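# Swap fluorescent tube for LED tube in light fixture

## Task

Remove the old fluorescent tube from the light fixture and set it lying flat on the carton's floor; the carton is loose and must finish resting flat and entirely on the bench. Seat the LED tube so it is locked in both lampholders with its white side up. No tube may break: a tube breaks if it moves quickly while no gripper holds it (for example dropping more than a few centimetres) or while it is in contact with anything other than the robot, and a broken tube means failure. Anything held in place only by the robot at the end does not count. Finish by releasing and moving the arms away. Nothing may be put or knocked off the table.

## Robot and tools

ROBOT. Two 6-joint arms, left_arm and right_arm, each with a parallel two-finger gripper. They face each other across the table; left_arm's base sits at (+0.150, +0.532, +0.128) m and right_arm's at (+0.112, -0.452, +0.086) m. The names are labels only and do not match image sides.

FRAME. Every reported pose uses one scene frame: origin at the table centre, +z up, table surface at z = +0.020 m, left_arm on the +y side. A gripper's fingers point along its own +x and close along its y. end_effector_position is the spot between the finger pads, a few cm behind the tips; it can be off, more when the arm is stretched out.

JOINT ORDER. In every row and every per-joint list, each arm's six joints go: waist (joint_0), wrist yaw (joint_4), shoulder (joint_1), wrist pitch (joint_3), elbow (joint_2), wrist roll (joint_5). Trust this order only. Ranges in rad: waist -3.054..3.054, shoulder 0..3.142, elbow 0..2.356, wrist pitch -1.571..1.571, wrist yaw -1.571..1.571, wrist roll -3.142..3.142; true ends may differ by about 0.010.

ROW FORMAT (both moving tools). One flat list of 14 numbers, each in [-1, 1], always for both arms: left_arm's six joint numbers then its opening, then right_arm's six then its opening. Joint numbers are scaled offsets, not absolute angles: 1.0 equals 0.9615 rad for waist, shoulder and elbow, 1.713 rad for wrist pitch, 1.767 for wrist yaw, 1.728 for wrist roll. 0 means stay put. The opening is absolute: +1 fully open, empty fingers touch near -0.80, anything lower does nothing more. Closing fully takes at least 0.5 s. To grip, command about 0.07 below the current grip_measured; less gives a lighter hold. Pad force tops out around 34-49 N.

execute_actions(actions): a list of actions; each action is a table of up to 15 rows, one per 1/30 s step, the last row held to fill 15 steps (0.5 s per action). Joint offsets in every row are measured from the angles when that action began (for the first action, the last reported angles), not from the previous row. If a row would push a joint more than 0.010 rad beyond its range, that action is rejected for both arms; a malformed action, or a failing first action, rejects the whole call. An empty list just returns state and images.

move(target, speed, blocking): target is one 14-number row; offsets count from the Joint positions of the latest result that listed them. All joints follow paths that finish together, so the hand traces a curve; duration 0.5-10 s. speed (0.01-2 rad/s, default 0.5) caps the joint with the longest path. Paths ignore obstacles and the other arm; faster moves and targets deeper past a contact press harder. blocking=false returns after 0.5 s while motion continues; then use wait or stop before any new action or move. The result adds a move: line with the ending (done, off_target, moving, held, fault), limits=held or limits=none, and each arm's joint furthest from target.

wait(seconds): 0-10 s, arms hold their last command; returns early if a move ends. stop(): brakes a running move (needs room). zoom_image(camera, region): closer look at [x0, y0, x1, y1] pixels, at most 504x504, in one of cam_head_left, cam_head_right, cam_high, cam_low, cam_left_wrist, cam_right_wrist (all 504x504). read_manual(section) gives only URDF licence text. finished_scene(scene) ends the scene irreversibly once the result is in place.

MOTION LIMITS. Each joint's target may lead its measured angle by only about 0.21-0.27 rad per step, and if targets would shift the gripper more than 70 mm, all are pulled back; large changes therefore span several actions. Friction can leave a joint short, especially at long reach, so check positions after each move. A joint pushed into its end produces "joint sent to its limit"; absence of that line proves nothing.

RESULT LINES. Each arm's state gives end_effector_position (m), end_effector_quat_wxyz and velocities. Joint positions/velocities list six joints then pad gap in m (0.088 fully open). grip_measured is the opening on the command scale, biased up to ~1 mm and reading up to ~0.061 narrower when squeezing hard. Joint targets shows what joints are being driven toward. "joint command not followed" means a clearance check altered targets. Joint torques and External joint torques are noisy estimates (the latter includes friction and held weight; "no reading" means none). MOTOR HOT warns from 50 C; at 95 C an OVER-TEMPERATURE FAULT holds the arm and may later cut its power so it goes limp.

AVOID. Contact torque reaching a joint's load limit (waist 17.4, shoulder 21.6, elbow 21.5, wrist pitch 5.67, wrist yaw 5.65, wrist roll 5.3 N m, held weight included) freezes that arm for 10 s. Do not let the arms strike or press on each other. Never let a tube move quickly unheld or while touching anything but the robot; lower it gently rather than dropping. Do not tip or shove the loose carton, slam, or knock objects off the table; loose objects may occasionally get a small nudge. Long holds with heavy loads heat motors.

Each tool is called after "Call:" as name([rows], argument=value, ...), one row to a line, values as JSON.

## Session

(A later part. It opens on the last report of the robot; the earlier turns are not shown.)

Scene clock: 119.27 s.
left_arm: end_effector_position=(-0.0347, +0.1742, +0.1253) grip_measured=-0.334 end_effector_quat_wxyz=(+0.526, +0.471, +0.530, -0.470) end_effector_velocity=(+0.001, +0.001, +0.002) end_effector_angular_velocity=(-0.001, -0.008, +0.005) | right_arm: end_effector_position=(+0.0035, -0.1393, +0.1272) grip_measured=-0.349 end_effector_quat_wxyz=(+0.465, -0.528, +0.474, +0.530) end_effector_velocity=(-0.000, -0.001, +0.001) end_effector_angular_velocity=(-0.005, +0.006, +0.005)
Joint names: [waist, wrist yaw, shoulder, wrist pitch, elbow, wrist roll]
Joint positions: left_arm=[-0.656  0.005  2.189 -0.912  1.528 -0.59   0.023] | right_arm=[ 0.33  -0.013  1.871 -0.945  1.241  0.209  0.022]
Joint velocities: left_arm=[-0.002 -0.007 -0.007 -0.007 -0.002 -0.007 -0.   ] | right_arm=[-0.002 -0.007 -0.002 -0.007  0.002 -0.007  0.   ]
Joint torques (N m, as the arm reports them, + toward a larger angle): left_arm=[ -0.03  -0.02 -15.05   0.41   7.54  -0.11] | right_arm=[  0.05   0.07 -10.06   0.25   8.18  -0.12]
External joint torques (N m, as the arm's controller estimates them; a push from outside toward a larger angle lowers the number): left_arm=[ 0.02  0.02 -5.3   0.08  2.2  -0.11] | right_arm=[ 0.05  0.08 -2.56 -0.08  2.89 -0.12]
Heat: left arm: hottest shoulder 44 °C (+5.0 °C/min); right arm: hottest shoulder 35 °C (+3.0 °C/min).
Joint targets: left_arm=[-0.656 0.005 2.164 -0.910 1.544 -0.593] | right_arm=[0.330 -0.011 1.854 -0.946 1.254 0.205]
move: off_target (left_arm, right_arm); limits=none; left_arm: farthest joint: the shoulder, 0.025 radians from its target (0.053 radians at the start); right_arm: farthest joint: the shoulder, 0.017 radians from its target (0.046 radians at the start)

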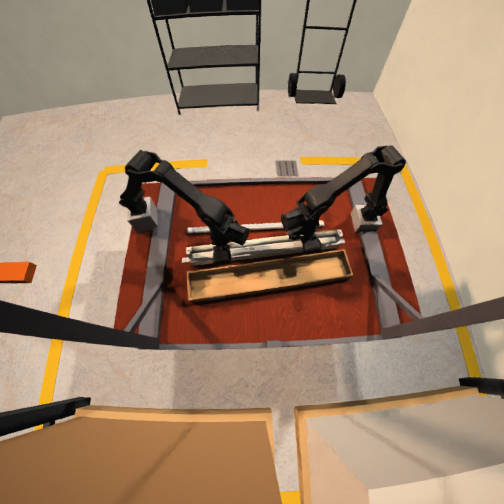

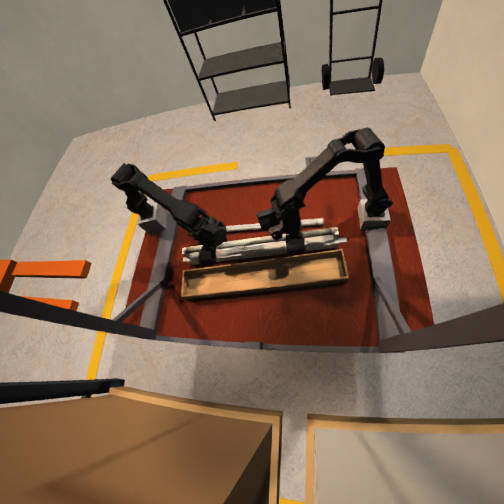

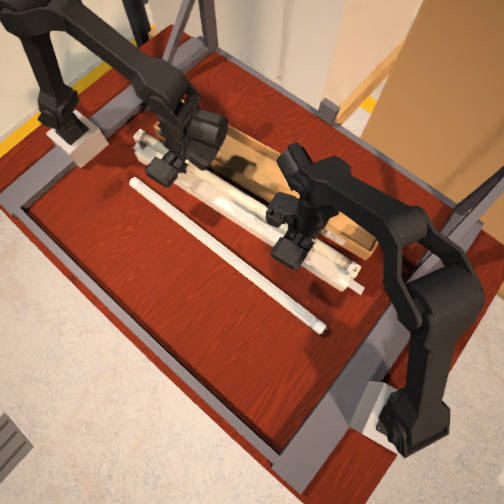

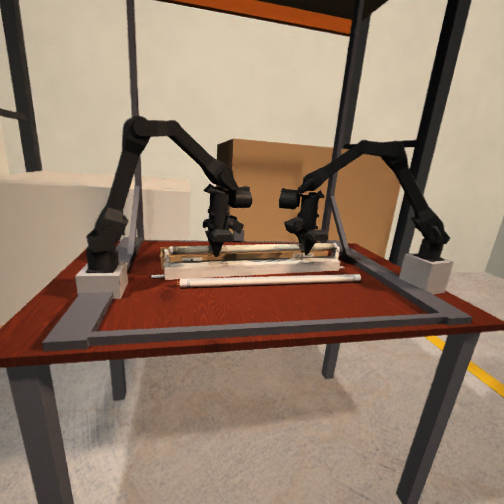

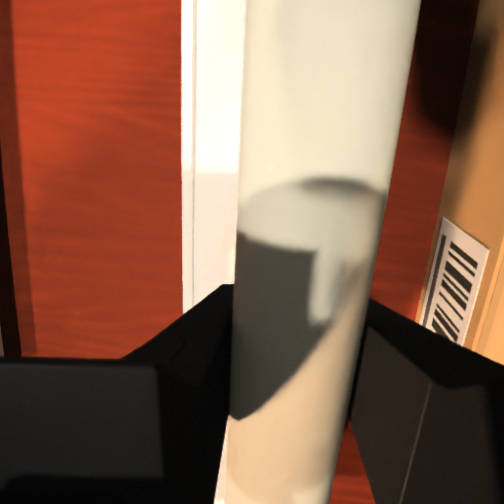

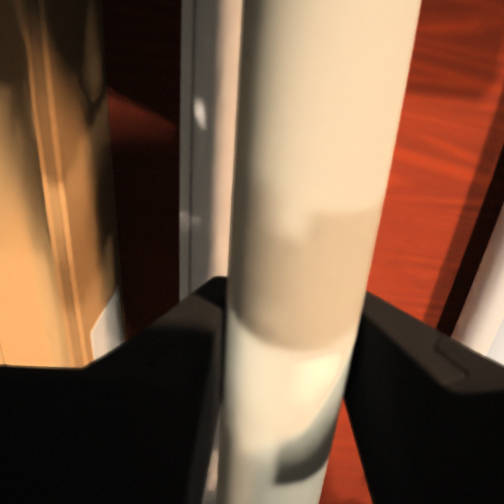

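Call:
move(target=[0,0,-0.095,-0.085,0.104,0,-0.45,0,0,-0.08,-0.091,0.117,0,-0.5], speed=0.12)

Call:
move(target=[-0.112,0,0.195,-0.049,0.27,-0.066,-0.45,0.185,0.007,0.075,0.002,0.066,0.104,-0.5], speed=0.15)

Call:
move(target=[-0.092,0,0.252,-0.092,0.413,-0.051,-0.45,0.164,0,0.098,-0.005,0.105,0.091,-0.5], speed=0.2)

Scene clock: 141.50 s.
left_arm: end_effector_position=(-0.0347, +0.1748, +0.1717) grip_measured=-0.334 end_effector_quat_wxyz=(+0.526, +0.469, +0.529, -0.473) end_effector_velocity=(+0.005, +0.005, +0.001) end_effector_angular_velocity=(+0.025, -0.021, +0.010) | right_arm: end_effector_position=(+0.0045, -0.1410, +0.1710) grip_measured=-0.349 end_effector_quat_wxyz=(+0.467, -0.525, +0.472, +0.532) end_effector_velocity=(-0.001, -0.003, +0.003) end_effector_angular_velocity=(-0.014, +0.003, -0.005)
Joint names: [waist, wrist yaw, shoulder, wrist pitch, elbow, wrist roll]
Joint positions: left_arm=[-0.657  0.005  2.121 -1.059  1.614 -0.589  0.023] | right_arm=[ 0.33  -0.011  1.808 -1.101  1.342  0.211  0.022]
Joint velocities: left_arm=[ 0.002 -0.007 -0.002 -0.037  0.002 -0.007 -0.   ] | right_arm=[ 0.002 -0.007 -0.002 -0.022  0.007  0.007 -0.   ]
Joint torques (N m, as the arm reports them, + toward a larger angle): left_arm=[  0.01  -0.03 -14.71   0.41   7.44  -0.03] | right_arm=[ 0.01 -0.06 -9.5   0.37  8.15 -0.05]
External joint torques (N m, as the arm's controller estimates them; a push from outside toward a larger angle lowers the number): left_arm=[-0.03  0.01 -5.13  0.09  1.87 -0.03] | right_arm=[-0.03 -0.06 -2.22  0.04  2.63 -0.05]
Heat: left arm: hottest shoulder 50 °C (+10.1 °C/min); right arm: hottest shoulder 39 °C (+6.0 °C/min). Fold the left arm in close to its base before you think long.
Joint targets: left_arm=[-0.657 0.005 2.098 -1.057 1.628 -0.590] | right_arm=[0.330 -0.013 1.794 -1.101 1.354 0.209]
MOTOR HOT: a motor of the left arm reached 50 °C. Now the hottest motor of the left arm, the shoulder, reports 50 °C. The temperature limit of the motors' drives, at which the controller stops that arm, is 95 °C. To cool a motor, set the load down, stop pushing, or move to a pose that needs little force.
move: off_target (left_arm, right_arm); limits=none; left_arm: farthest joint: the shoulder, 0.023 radians from its target (0.091 radians at the start); right_arm: farthest joint: the shoulder, 0.014 radians from its target (0.077 radians at the start)

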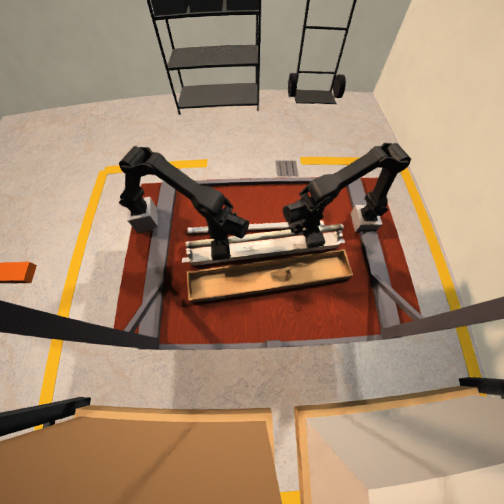

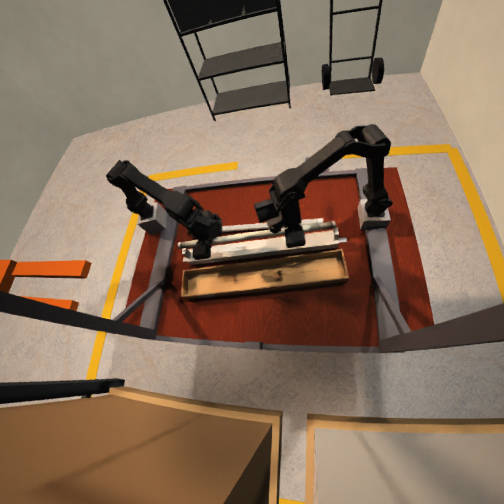

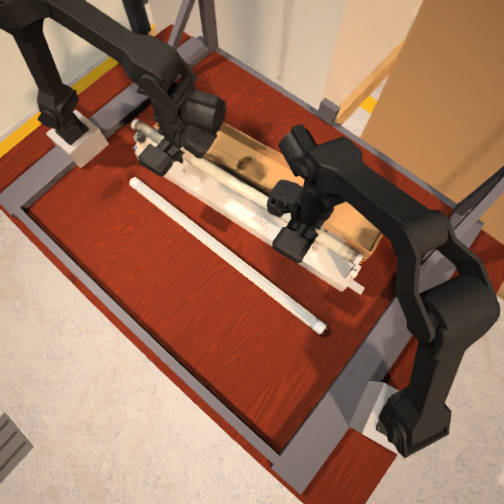

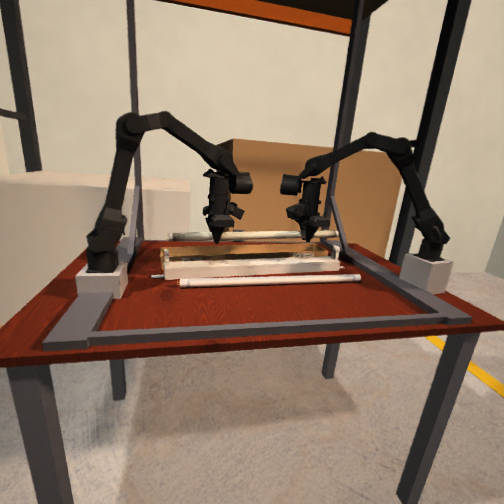

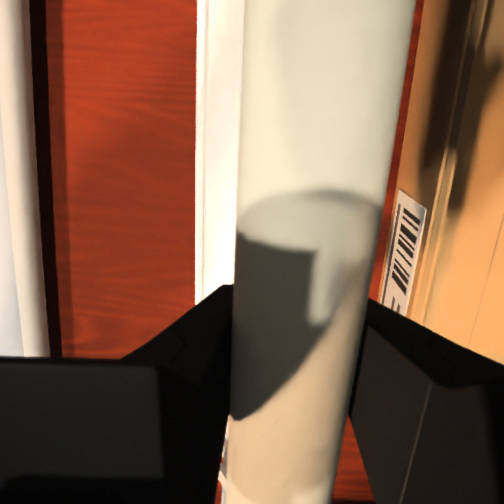

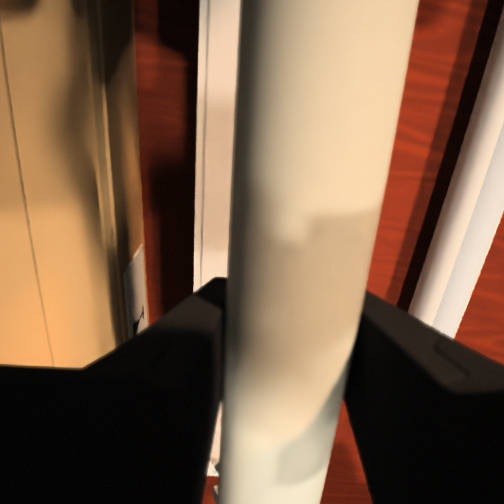

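Scene clock: 143.70 s.
left_arm: end_effector_position=(-0.0932, +0.1635, +0.1646) grip_measured=-0.334 end_effector_quat_wxyz=(+0.526, +0.470, +0.529, -0.471) end_effector_velocity=(+0.001, +0.002, +0.000) end_effector_angular_velocity=(+0.002, -0.010, +0.020) | right_arm: end_effector_position=(-0.0537, -0.1521, +0.1653) grip_measured=-0.349 end_effector_quat_wxyz=(+0.468, -0.528, +0.472, +0.529) end_effector_velocity=(-0.001, -0.003, +0.000) end_effector_angular_velocity=(-0.010, +0.003, +0.010)
Joint names: [waist, wrist yaw, shoulder, wrist pitch, elbow, wrist roll]
Joint positions: left_arm=[-0.763  0.005  2.29  -1.143  1.862 -0.696  0.023] | right_arm=[ 0.505 -0.005  1.867 -1.099  1.394  0.386  0.022]
Joint velocities: left_arm=[-0.002 -0.007 -0.002 -0.007 -0.002 -0.022  0.   ] | right_arm=[ 0.002 -0.007 -0.002 -0.007 -0.002 -0.007  0.   ]
Joint torques (N m, as the arm reports them, + toward a larger angle): left_arm=[ -0.15  -0.03 -10.64   0.28   7.38  -0.24] | right_arm=[ 0.27  0.32 -6.9   0.36  8.11  0.13]
External joint torques (N m, as the arm's controller estimates them; a push from outside toward a larger angle lowers the number): left_arm=[-0.06  0.01  0.09 -0.03  1.7  -0.24] | right_arm=[0.27 0.31 0.84 0.05 2.6  0.13]
Heat: left arm: hottest shoulder 50 °C (+9.0 °C/min); right arm: hottest shoulder 38 °C (+5.0 °C/min). Fold the left arm in close to its base before you think long.
Joint targets: left_arm=[-0.764 0.005 2.308 -1.143 1.873 -0.703] | right_arm=[0.507 0.002 1.880 -1.098 1.405 0.390]
MOTOR HOT: still on. Now the hottest motor of the left arm, the shoulder, reports 50 °C; a drive's own limit is 95 °C.
move: off_target (left_arm, right_arm); limits=none; left_arm: farthest joint: the shoulder, 0.019 radians from its target (0.188 radians at the start); right_arm: farthest joint: the shoulder, 0.013 radians from its target (0.072 radians at the start)

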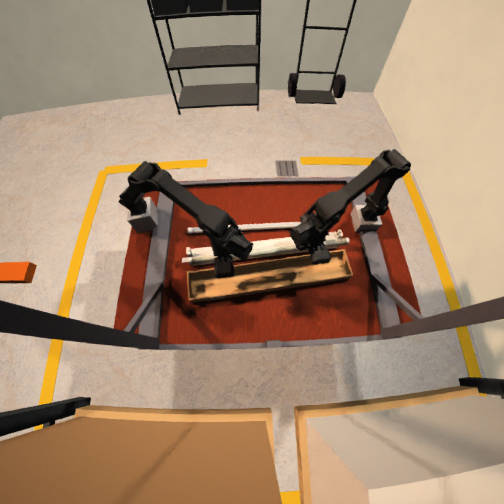

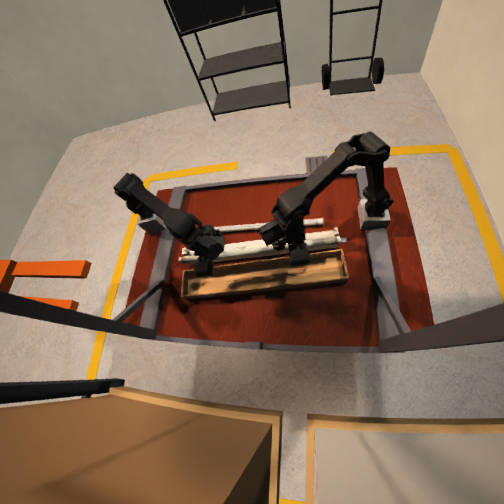

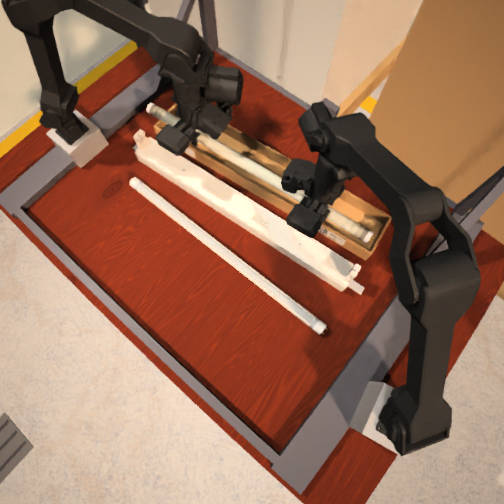

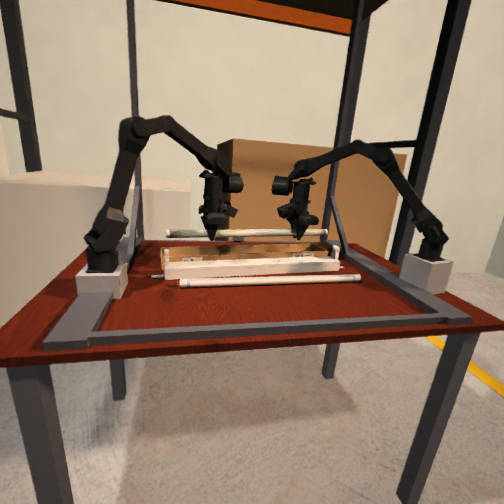

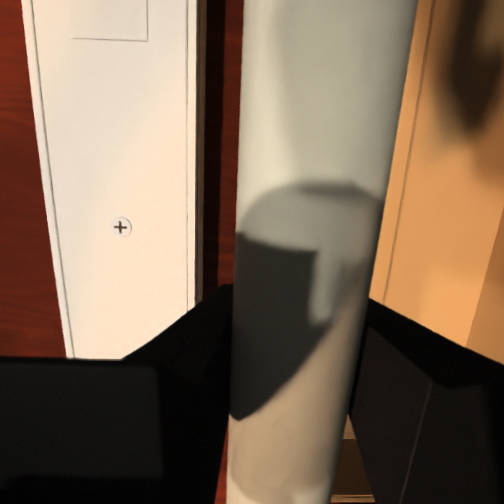

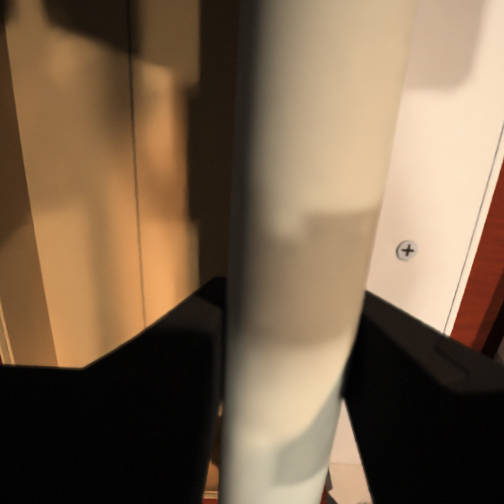

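Scene clock: 146.20 s.
left_arm: end_effector_position=(-0.1515, +0.1505, +0.1617) grip_measured=-0.334 end_effector_quat_wxyz=(+0.526, +0.469, +0.529, -0.472) end_effector_velocity=(+0.000, -0.003, +0.002) end_effector_angular_velocity=(-0.014, +0.002, +0.010) | right_arm: end_effector_position=(-0.1114, -0.1651, +0.1609) grip_measured=-0.349 end_effector_quat_wxyz=(+0.467, -0.528, +0.471, +0.530) end_effector_velocity=(+0.001, -0.002, +0.000) end_effector_angular_velocity=(-0.010, +0.001, +0.020)
Joint names: [waist, wrist yaw, shoulder, wrist pitch, elbow, wrist roll]
Joint positions: left_arm=[-0.849  0.005  2.513 -1.301  2.247 -0.781  0.023] | right_arm=[ 0.661 -0.006  1.946 -1.107  1.484  0.54   0.022]
Joint velocities: left_arm=[ 0.002 -0.007 -0.002  0.007  0.002 -0.007 -0.   ] | right_arm=[-0.002 -0.007 -0.002 -0.007 -0.002 -0.022 -0.   ]
Joint torques (N m, as the arm reports them, + toward a larger angle): left_arm=[ -0.3   -0.04 -11.85   0.32   7.65  -0.13] | right_arm=[ 0.14  0.11 -7.41  0.21  8.08  0.08]
External joint torques (N m, as the arm's controller estimates them; a push from outside toward a larger angle lowers the number): left_arm=[-0.4   0.02  0.2  -0.02  1.81 -0.13] | right_arm=[ 0.14  0.09  0.91 -0.12  2.51  0.08]
Heat: left arm: hottest shoulder 50 °C (+9.1 °C/min); right arm: hottest shoulder 38 °C (+5.1 °C/min). Fold the left arm in close to its base before you think long.
Joint targets: left_arm=[-0.851 0.005 2.532 -1.300 2.259 -0.785] | right_arm=[0.662 -0.004 1.961 -1.108 1.495 0.543]
MOTOR HOT: still on. Now the hottest motor of the left arm, the shoulder, reports 50 °C; a drive's own limit is 95 °C.
move: off_target (left_arm, right_arm); limits=none; left_arm: farthest joint: the shoulder, 0.019 radians from its target (0.242 radians at the start); right_arm: farthest joint: the shoulder, 0.015 radians from its target (0.095 radians at the start)

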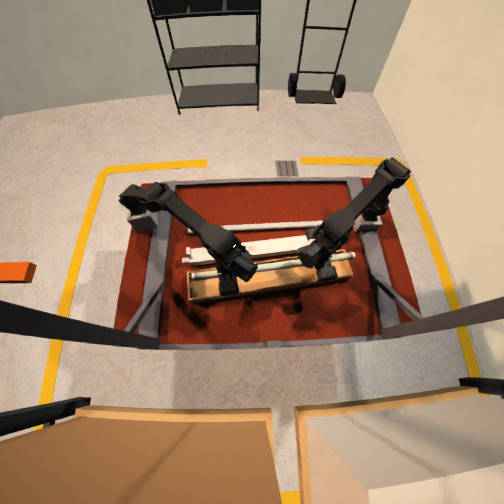

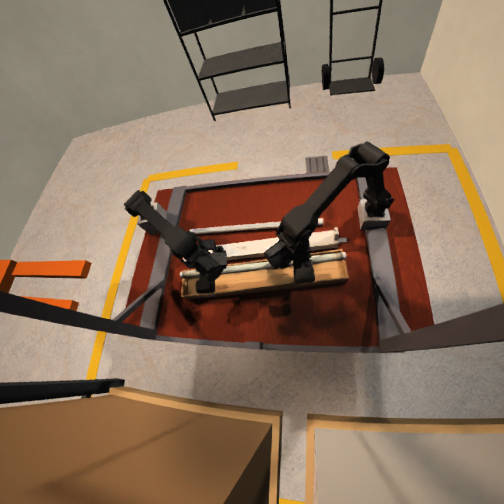

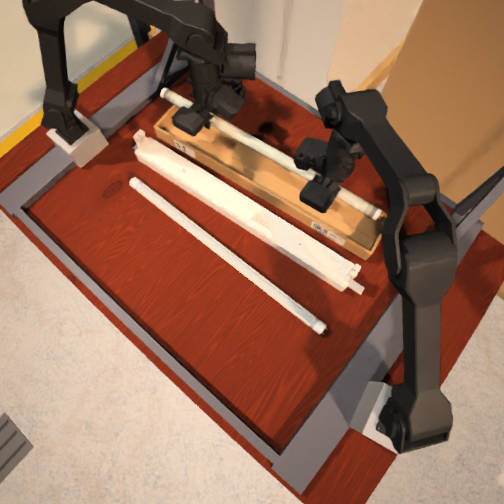

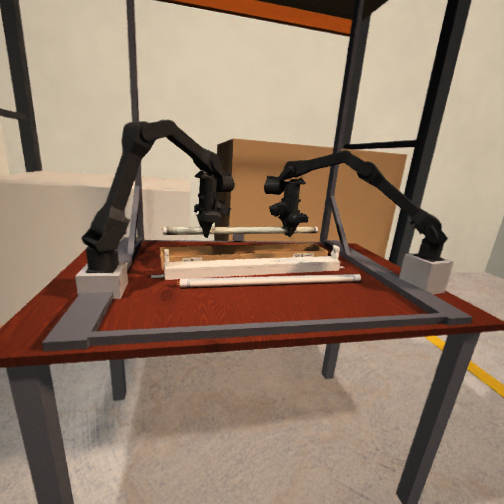

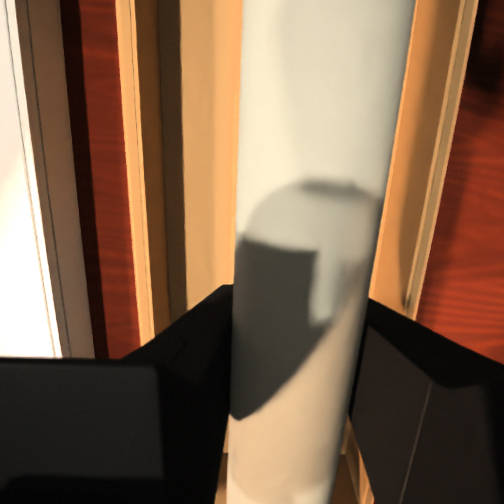

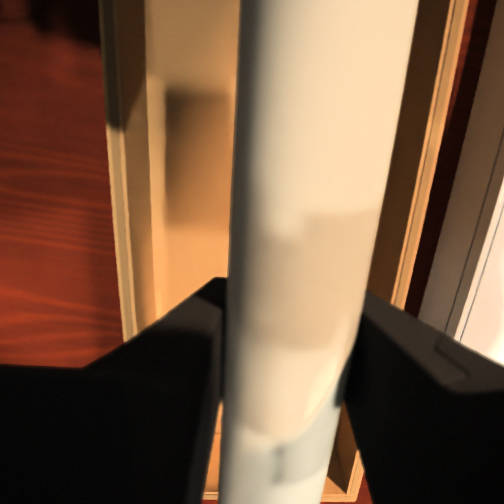

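Call:
move(target=[-0.011,0,0.018,0.106,-0.2,-0.008,-0.45,-0.013,0,0.092,0.092,-0.095,-0.006,-0.5], speed=0.12)

Call:
zoom_image(camera="cam_head_left", region=[170,210,370,320])

Call:
zoom_image(camera="cam_high", region=[130,60,410,280])

Scene clock: 156.93 s.
left_arm: end_effector_position=(-0.1504, +0.1571, +0.1158) grip_measured=-0.334 end_effector_quat_wxyz=(+0.525, +0.471, +0.529, -0.472) end_effector_velocity=(+0.005, +0.003, -0.002) end_effector_angular_velocity=(+0.007, -0.034, +0.005) | right_arm: end_effector_position=(-0.1119, -0.1570, +0.1156) grip_measured=-0.349 end_effector_quat_wxyz=(+0.469, -0.526, +0.473, +0.530) end_effector_velocity=(+0.003, -0.007, -0.001) end_effector_angular_velocity=(-0.026, -0.010, +0.010)
Joint names: [waist, wrist yaw, shoulder, wrist pitch, elbow, wrist roll]
Joint positions: left_arm=[-0.855  0.005  2.514 -1.12   2.064 -0.786  0.023] | right_arm=[ 0.649 -0.007  2.02  -0.949  1.402  0.533  0.022]
Joint velocities: left_arm=[-0.002 -0.022  0.002 -0.022 -0.002 -0.007 -0.   ] | right_arm=[ 0.002 -0.007 -0.002 -0.022 -0.007 -0.007 -0.   ]
Joint torques (N m, as the arm reports them, + toward a larger angle): left_arm=[ -0.43  -0.04 -11.99   0.35   4.74  -0.31] | right_arm=[ 0.03  0.1  -7.46  0.26  5.23 -0.09]
External joint torques (N m, as the arm's controller estimates them; a push from outside toward a larger angle lowers the number): left_arm=[-0.44  0.01 -0.27  0.05 -0.85 -0.31] | right_arm=[-0.03  0.09  1.07 -0.06 -0.04 -0.09]
Heat: left arm: hottest shoulder 50 °C (+8.0 °C/min); right arm: hottest shoulder 38 °C (+4.0 °C/min). Fold the left arm in close to its base before you think long.
Joint targets: left_arm=[-0.859 0.005 2.531 -1.119 2.055 -0.795] | right_arm=[0.649 -0.006 2.035 -0.949 1.393 0.529]
MOTOR HOT: still on. Now the hottest motor of the left arm, the shoulder, reports 50 °C; a drive's own limit is 95 °C.
move: off_target (left_arm, right_arm); limits=none; left_arm: farthest joint: the shoulder, 0.017 radians from its target (0.017 radians at the start); right_arm: farthest joint: the shoulder, 0.014 radians from its target (0.088 radians at the start)

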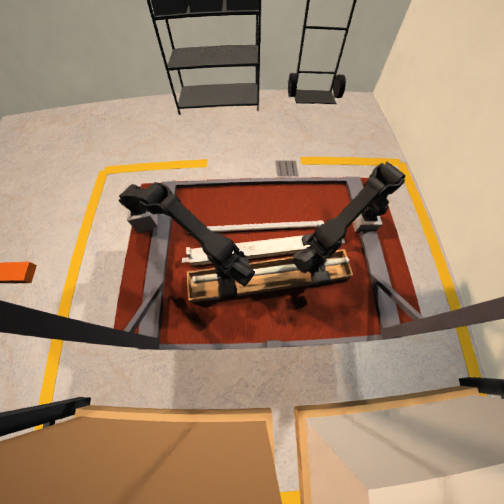

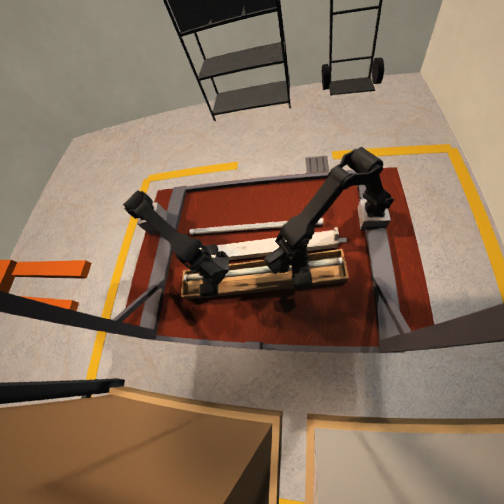

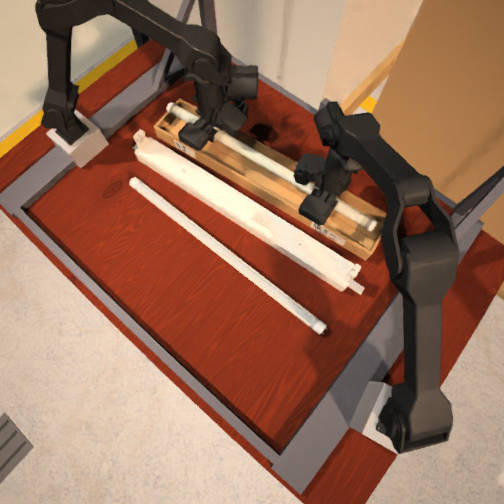

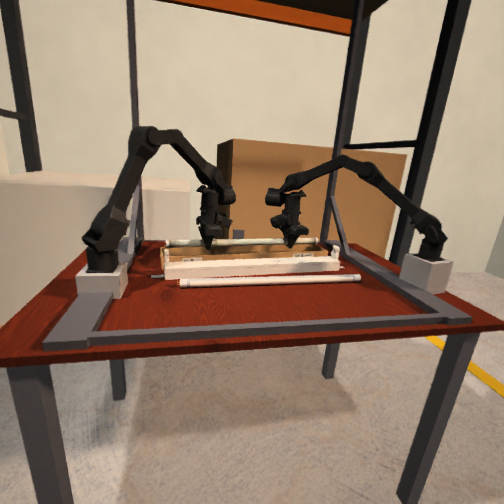

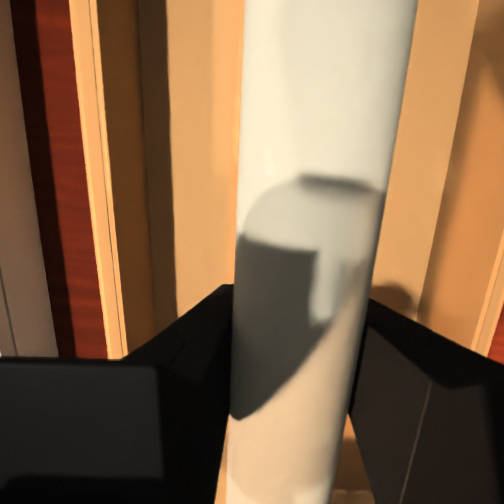

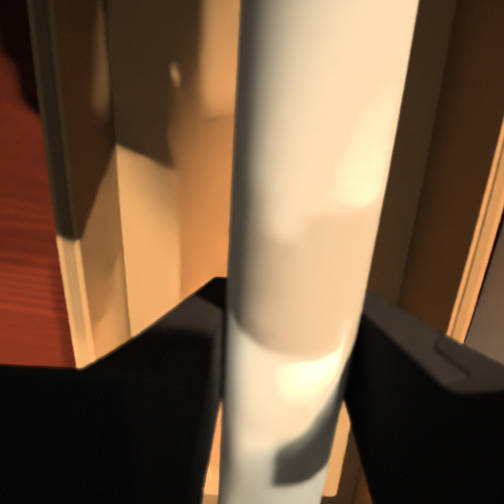

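Region (170, 210, 370, 320) of cam_head_left's 504x504 image, scaled by 2.520, with more detail than that image has; it fills the top 277 rows of this view, and the rest is white.

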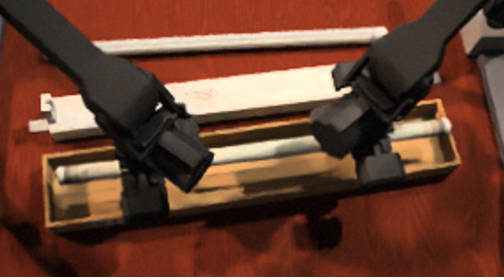

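Region (130, 60, 410, 280) of cam_high's 504x504 image, scaled by 1.800, with more detail than that image has; it fills the top 396 rows of this view, and the rest is white.

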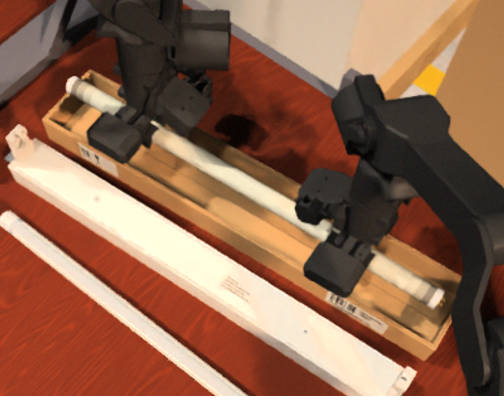

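Call:
move(target=[-0.016,0,-0.048,0.014,-0.062,-0.008,-0.45,-0.012,0,0.04,-0.008,0.05,-0.006,-0.5], speed=0.06)

Call:
move(target=[0,0,0.076,0.068,-0.073,0,-0.45,0,0,0.081,0.081,-0.087,0,-0.5], speed=0.06)

Call:
zoom_image(camera="cam_head_left", region=[170,210,370,320])

Scene clock: 168.93 s.
left_arm: end_effector_position=(-0.1510, +0.1651, +0.1149) grip_measured=-0.334 end_effector_quat_wxyz=(+0.524, +0.473, +0.528, -0.472) end_effector_velocity=(+0.001, +0.002, +0.001) end_effector_angular_velocity=(+0.001, -0.010, +0.020) | right_arm: end_effector_position=(-0.1135, -0.1489, +0.1160) grip_measured=-0.349 end_effector_quat_wxyz=(+0.469, -0.524, +0.473, +0.530) end_effector_velocity=(-0.002, +0.002, +0.001) end_effector_angular_velocity=(+0.005, +0.013, -0.010)
Joint names: [waist, wrist yaw, shoulder, wrist pitch, elbow, wrist roll]
Joint positions: left_arm=[-0.867  0.005  2.489 -1.098  2.014 -0.793  0.023] | right_arm=[ 0.639 -0.007  2.044 -0.96   1.44   0.526  0.022]
Joint velocities: left_arm=[-0.002 -0.007 -0.002 -0.007 -0.002 -0.022 -0.   ] | right_arm=[-0.002 -0.007 -0.002  0.007  0.002  0.007 -0.   ]
Joint torques (N m, as the arm reports them, + toward a larger angle): left_arm=[ -0.41  -0.04 -16.95   0.38   4.82  -0.25] | right_arm=[-0.08  0.02 -7.93  0.12  7.79 -0.1 ]
External joint torques (N m, as the arm's controller estimates them; a push from outside toward a larger angle lowers the number): left_arm=[-0.41  0.01 -5.21  0.07 -0.84 -0.24] | right_arm=[-0.03  0.    0.9  -0.24  2.36 -0.1 ]
Heat: left arm: hottest shoulder 50 °C (+7.0 °C/min); right arm: hottest shoulder 38 °C (+3.0 °C/min). Fold the left arm in close to its base before you think long.
Joint targets: left_arm=[-0.871 0.005 2.467 -1.096 2.005 -0.800] | right_arm=[0.637 -0.007 2.058 -0.962 1.450 0.522]
MOTOR HOT: still on. Now the hottest motor of the left arm, the shoulder, reports 50 °C; a drive's own limit is 95 °C.
move: off_target (left_arm, right_arm); limits=none; left_arm: farthest joint: the shoulder, 0.021 radians from its target (0.046 radians at the start); right_arm: farthest joint: the shoulder, 0.014 radians from its target (0.038 radians at the start)

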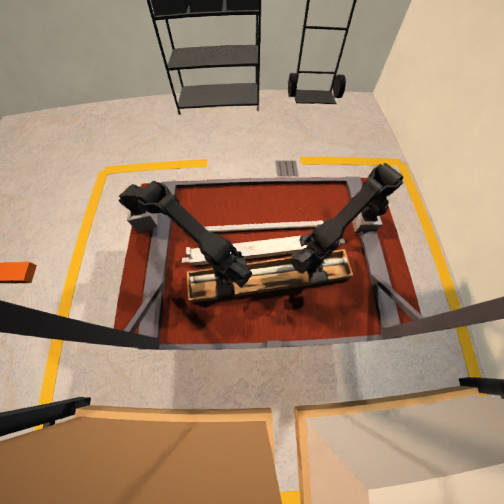

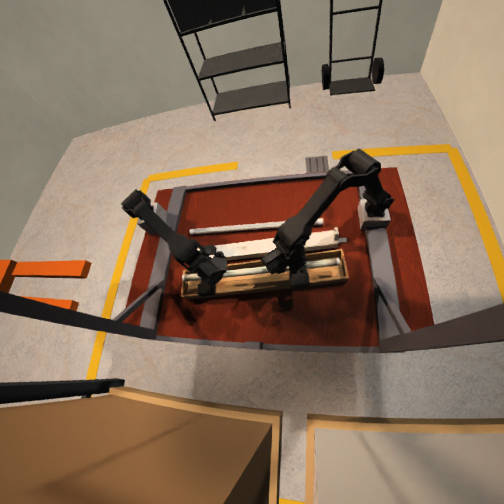

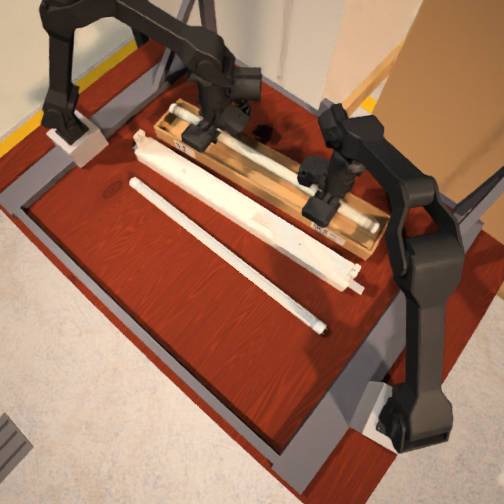

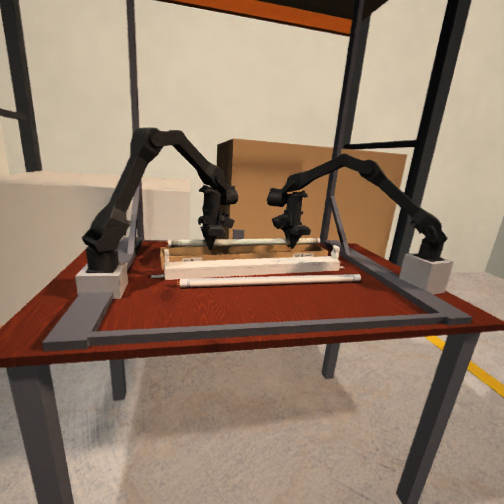

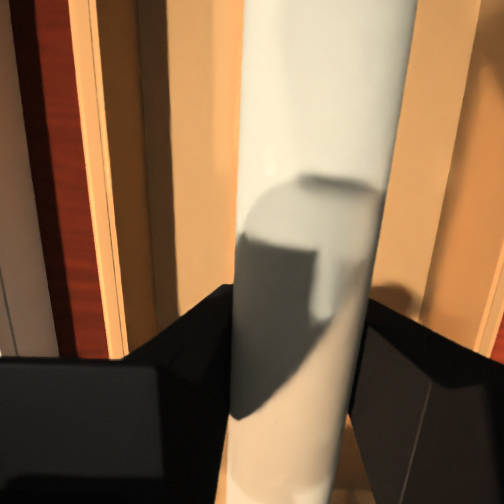

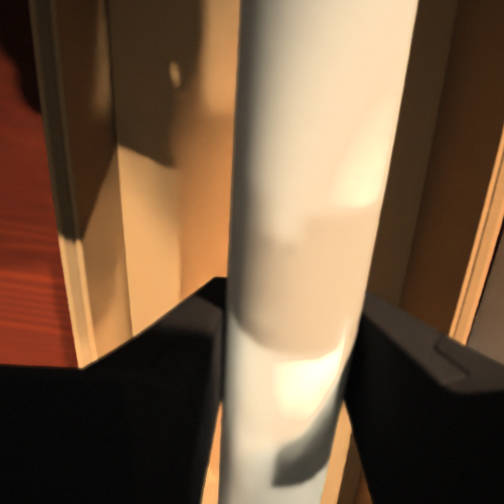

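Scene clock: 171.60 s.
left_arm: end_effector_position=(-0.1517, +0.1648, +0.0765) grip_measured=-0.334 end_effector_quat_wxyz=(+0.524, +0.472, +0.528, -0.473) end_effector_velocity=(+0.000, +0.004, -0.001) end_effector_angular_velocity=(+0.014, -0.002, +0.005) | right_arm: end_effector_position=(-0.1141, -0.1481, +0.0770) grip_measured=-0.349 end_effector_quat_wxyz=(+0.470, -0.523, +0.473, +0.531) end_effector_velocity=(+0.000, -0.004, -0.001) end_effector_angular_velocity=(-0.023, +0.010, -0.010)
Joint names: [waist, wrist yaw, shoulder, wrist pitch, elbow, wrist roll]
Joint positions: left_arm=[-0.867  0.006  2.541 -0.982  1.954 -0.793  0.023] | right_arm=[ 0.639 -0.008  2.107 -0.82   1.367  0.526  0.022]
Joint velocities: left_arm=[-0.002  0.007 -0.002 -0.007 -0.007 -0.007  0.   ] | right_arm=[-0.002 -0.022 -0.002 -0.007 -0.007  0.007 -0.   ]
Joint torques (N m, as the arm reports them, + toward a larger angle): left_arm=[ -0.04  -0.08 -11.46   0.28   4.52   0.  ] | right_arm=[ 0.09  0.07 -7.94  0.19  5.13  0.  ]
External joint torques (N m, as the arm's controller estimates them; a push from outside toward a larger angle lowers the number): left_arm=[-0.04 -0.03  0.35 -0.03 -0.96  0.  ] | right_arm=[ 0.06  0.06  0.93 -0.16  0.06  0.01]
Heat: left arm: hottest shoulder 50 °C (+7.1 °C/min); right arm: hottest shoulder 38 °C (+3.0 °C/min). Fold the left arm in close to its base before you think long.
Joint targets: left_arm=[-0.867 0.005 2.562 -0.981 1.944 -0.793] | right_arm=[0.639 -0.007 2.122 -0.821 1.356 0.526]
MOTOR HOT: still on. Now the hottest motor of the left arm, the shoulder, reports 50 °C; a drive's own limit is 95 °C.
move: off_target (left_arm, right_arm); limits=none; left_arm: farthest joint: the shoulder, 0.021 radians from its target (0.073 radians at the start); right_arm: farthest joint: the shoulder, 0.015 radians from its target (0.078 radians at the start)

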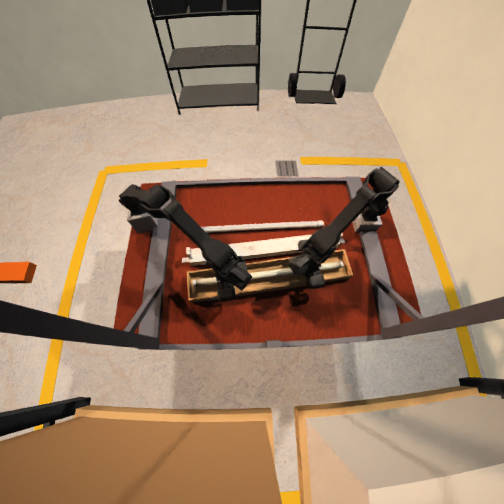

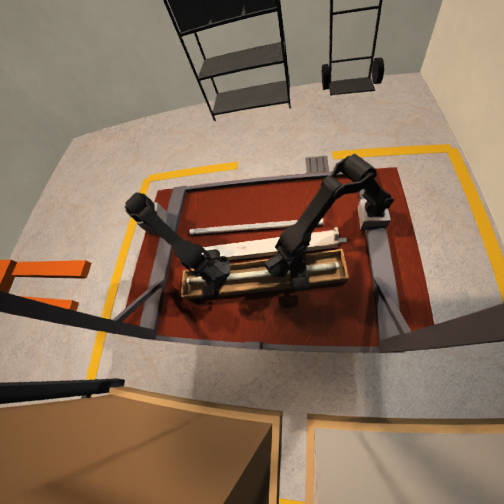

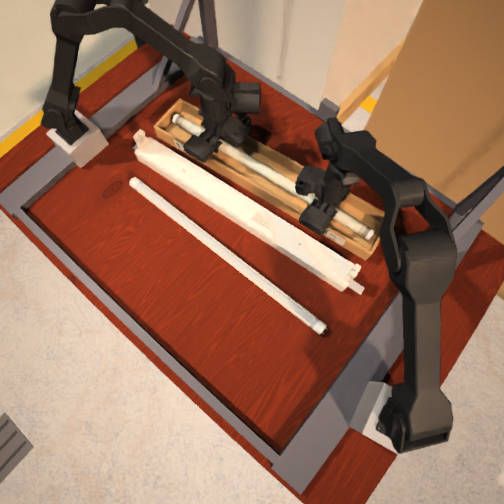

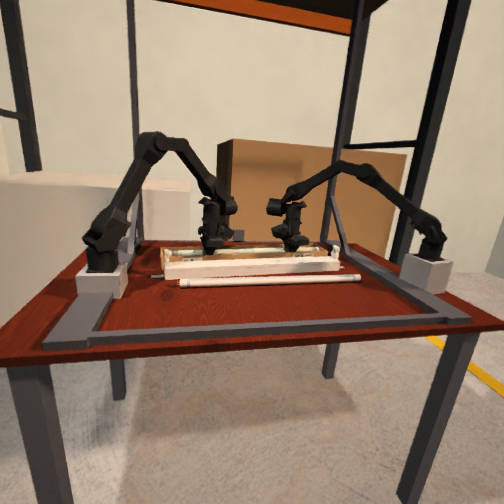

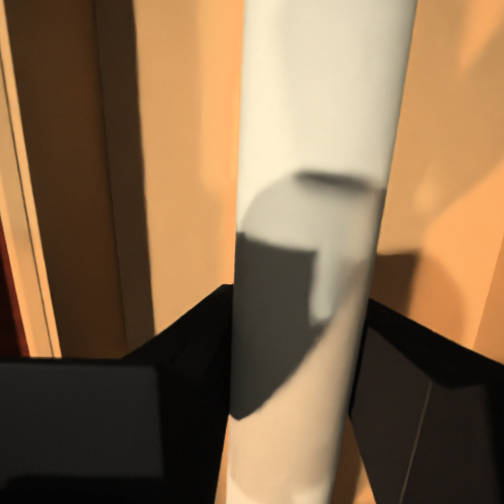

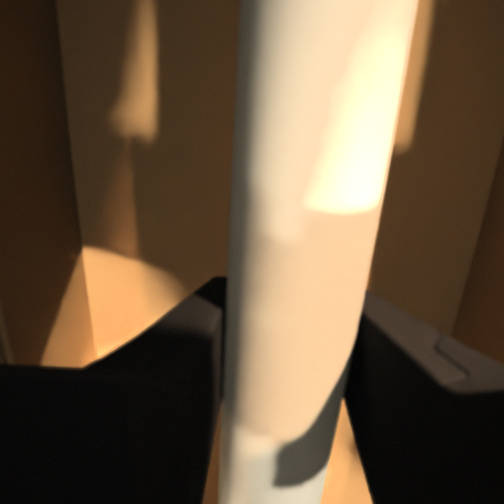

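Region (170, 210, 370, 320) of cam_head_left's 504x504 image, scaled by 2.520, with more detail than that image has; it fills the top 277 rows of this view, and the rest is white.

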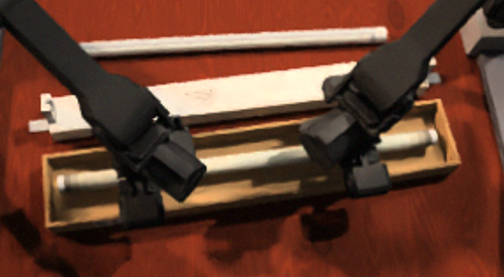

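Down another ~13 mm.

Call:
move(target=[0,0,0.04,0.022,-0.03,0,-0.45,0,0,0.037,0.027,-0.036,0,-0.5], speed=0.04)

Scene clock: 175.27 s.
left_arm: end_effector_position=(-0.1516, +0.1650, +0.0705) grip_measured=-0.334 end_effector_quat_wxyz=(+0.524, +0.470, +0.528, -0.475) end_effector_velocity=(+0.000, +0.000, -0.001) end_effector_angular_velocity=(-0.006, -0.004, +0.005) | right_arm: end_effector_position=(-0.1138, -0.1485, +0.0689) grip_measured=-0.349 end_effector_quat_wxyz=(+0.470, -0.521, +0.473, +0.533) end_effector_velocity=(+0.002, -0.003, -0.001) end_effector_angular_velocity=(-0.014, -0.001, -0.010)
Joint names: [waist, wrist yaw, shoulder, wrist pitch, elbow, wrist roll]
Joint positions: left_arm=[-0.867  0.006  2.546 -0.956  1.937 -0.793  0.023] | right_arm=[ 0.639 -0.008  2.115 -0.783  1.344  0.526  0.022]
Joint velocities: left_arm=[-0.002 -0.007 -0.002  0.007 -0.007 -0.007 -0.   ] | right_arm=[-0.002 -0.007 -0.002 -0.007 -0.007  0.007 -0.   ]
Joint torques (N m, as the arm reports them, + toward a larger angle): left_arm=[-0.05 -0.04 -9.6   0.98  4.21  0.  ] | right_arm=[ 0.03  0.06 -6.53  0.88  4.65 -0.01]
External joint torques (N m, as the arm's controller estimates them; a push from outside toward a larger angle lowers the number): left_arm=[-0.04  0.01  2.15  0.64 -1.23  0.  ] | right_arm=[-0.03  0.05  2.31  0.51 -0.34 -0.01]
Heat: left arm: hottest shoulder 50 °C (+6.0 °C/min); right arm: hottest shoulder 38 °C (+3.0 °C/min). Fold the left arm in close to its base before you think long.
Joint targets: left_arm=[-0.867 0.006 2.579 -0.944 1.925 -0.793] | right_arm=[0.639 -0.008 2.142 -0.774 1.332 0.526]
MOTOR HOT: still on. Now the hottest motor of the left arm, the shoulder, reports 50 °C; a drive's own limit is 95 °C.
move: off_target (left_arm, right_arm); limits=none; left_arm: farthest joint: the shoulder, 0.034 radians from its target (0.038 radians at the start); right_arm: farthest joint: the shoulder, 0.027 radians from its target (0.036 radians at the start)

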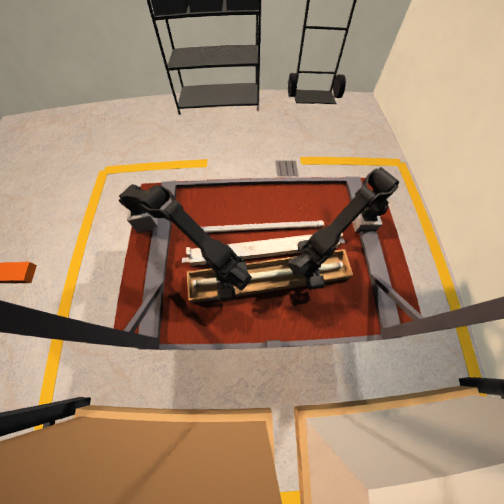

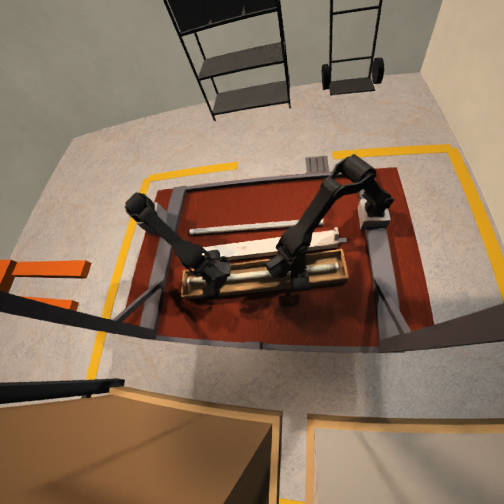

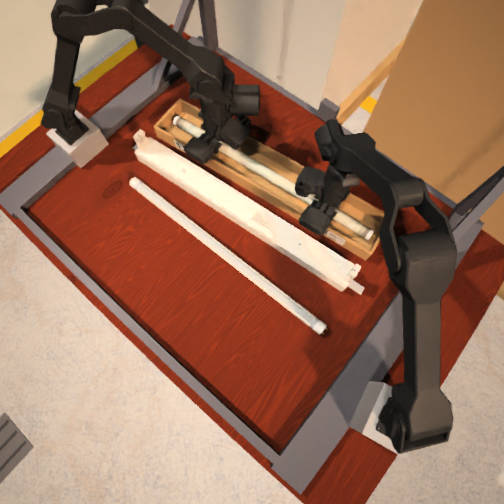

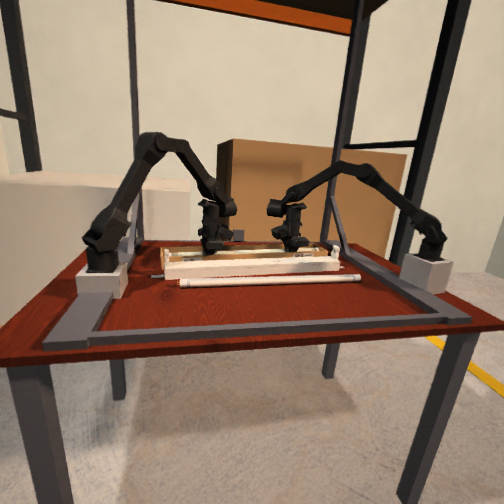

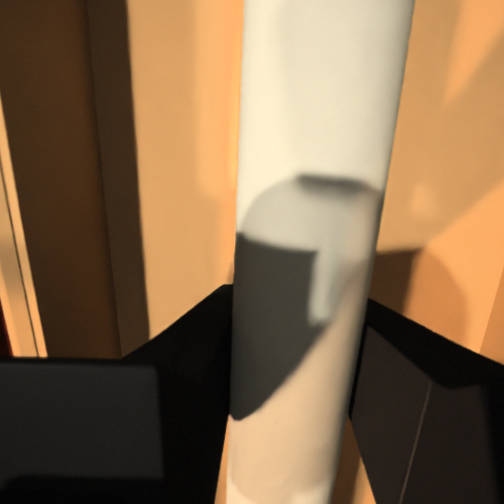

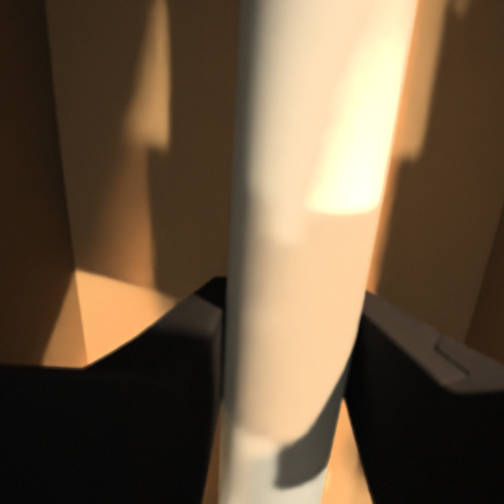

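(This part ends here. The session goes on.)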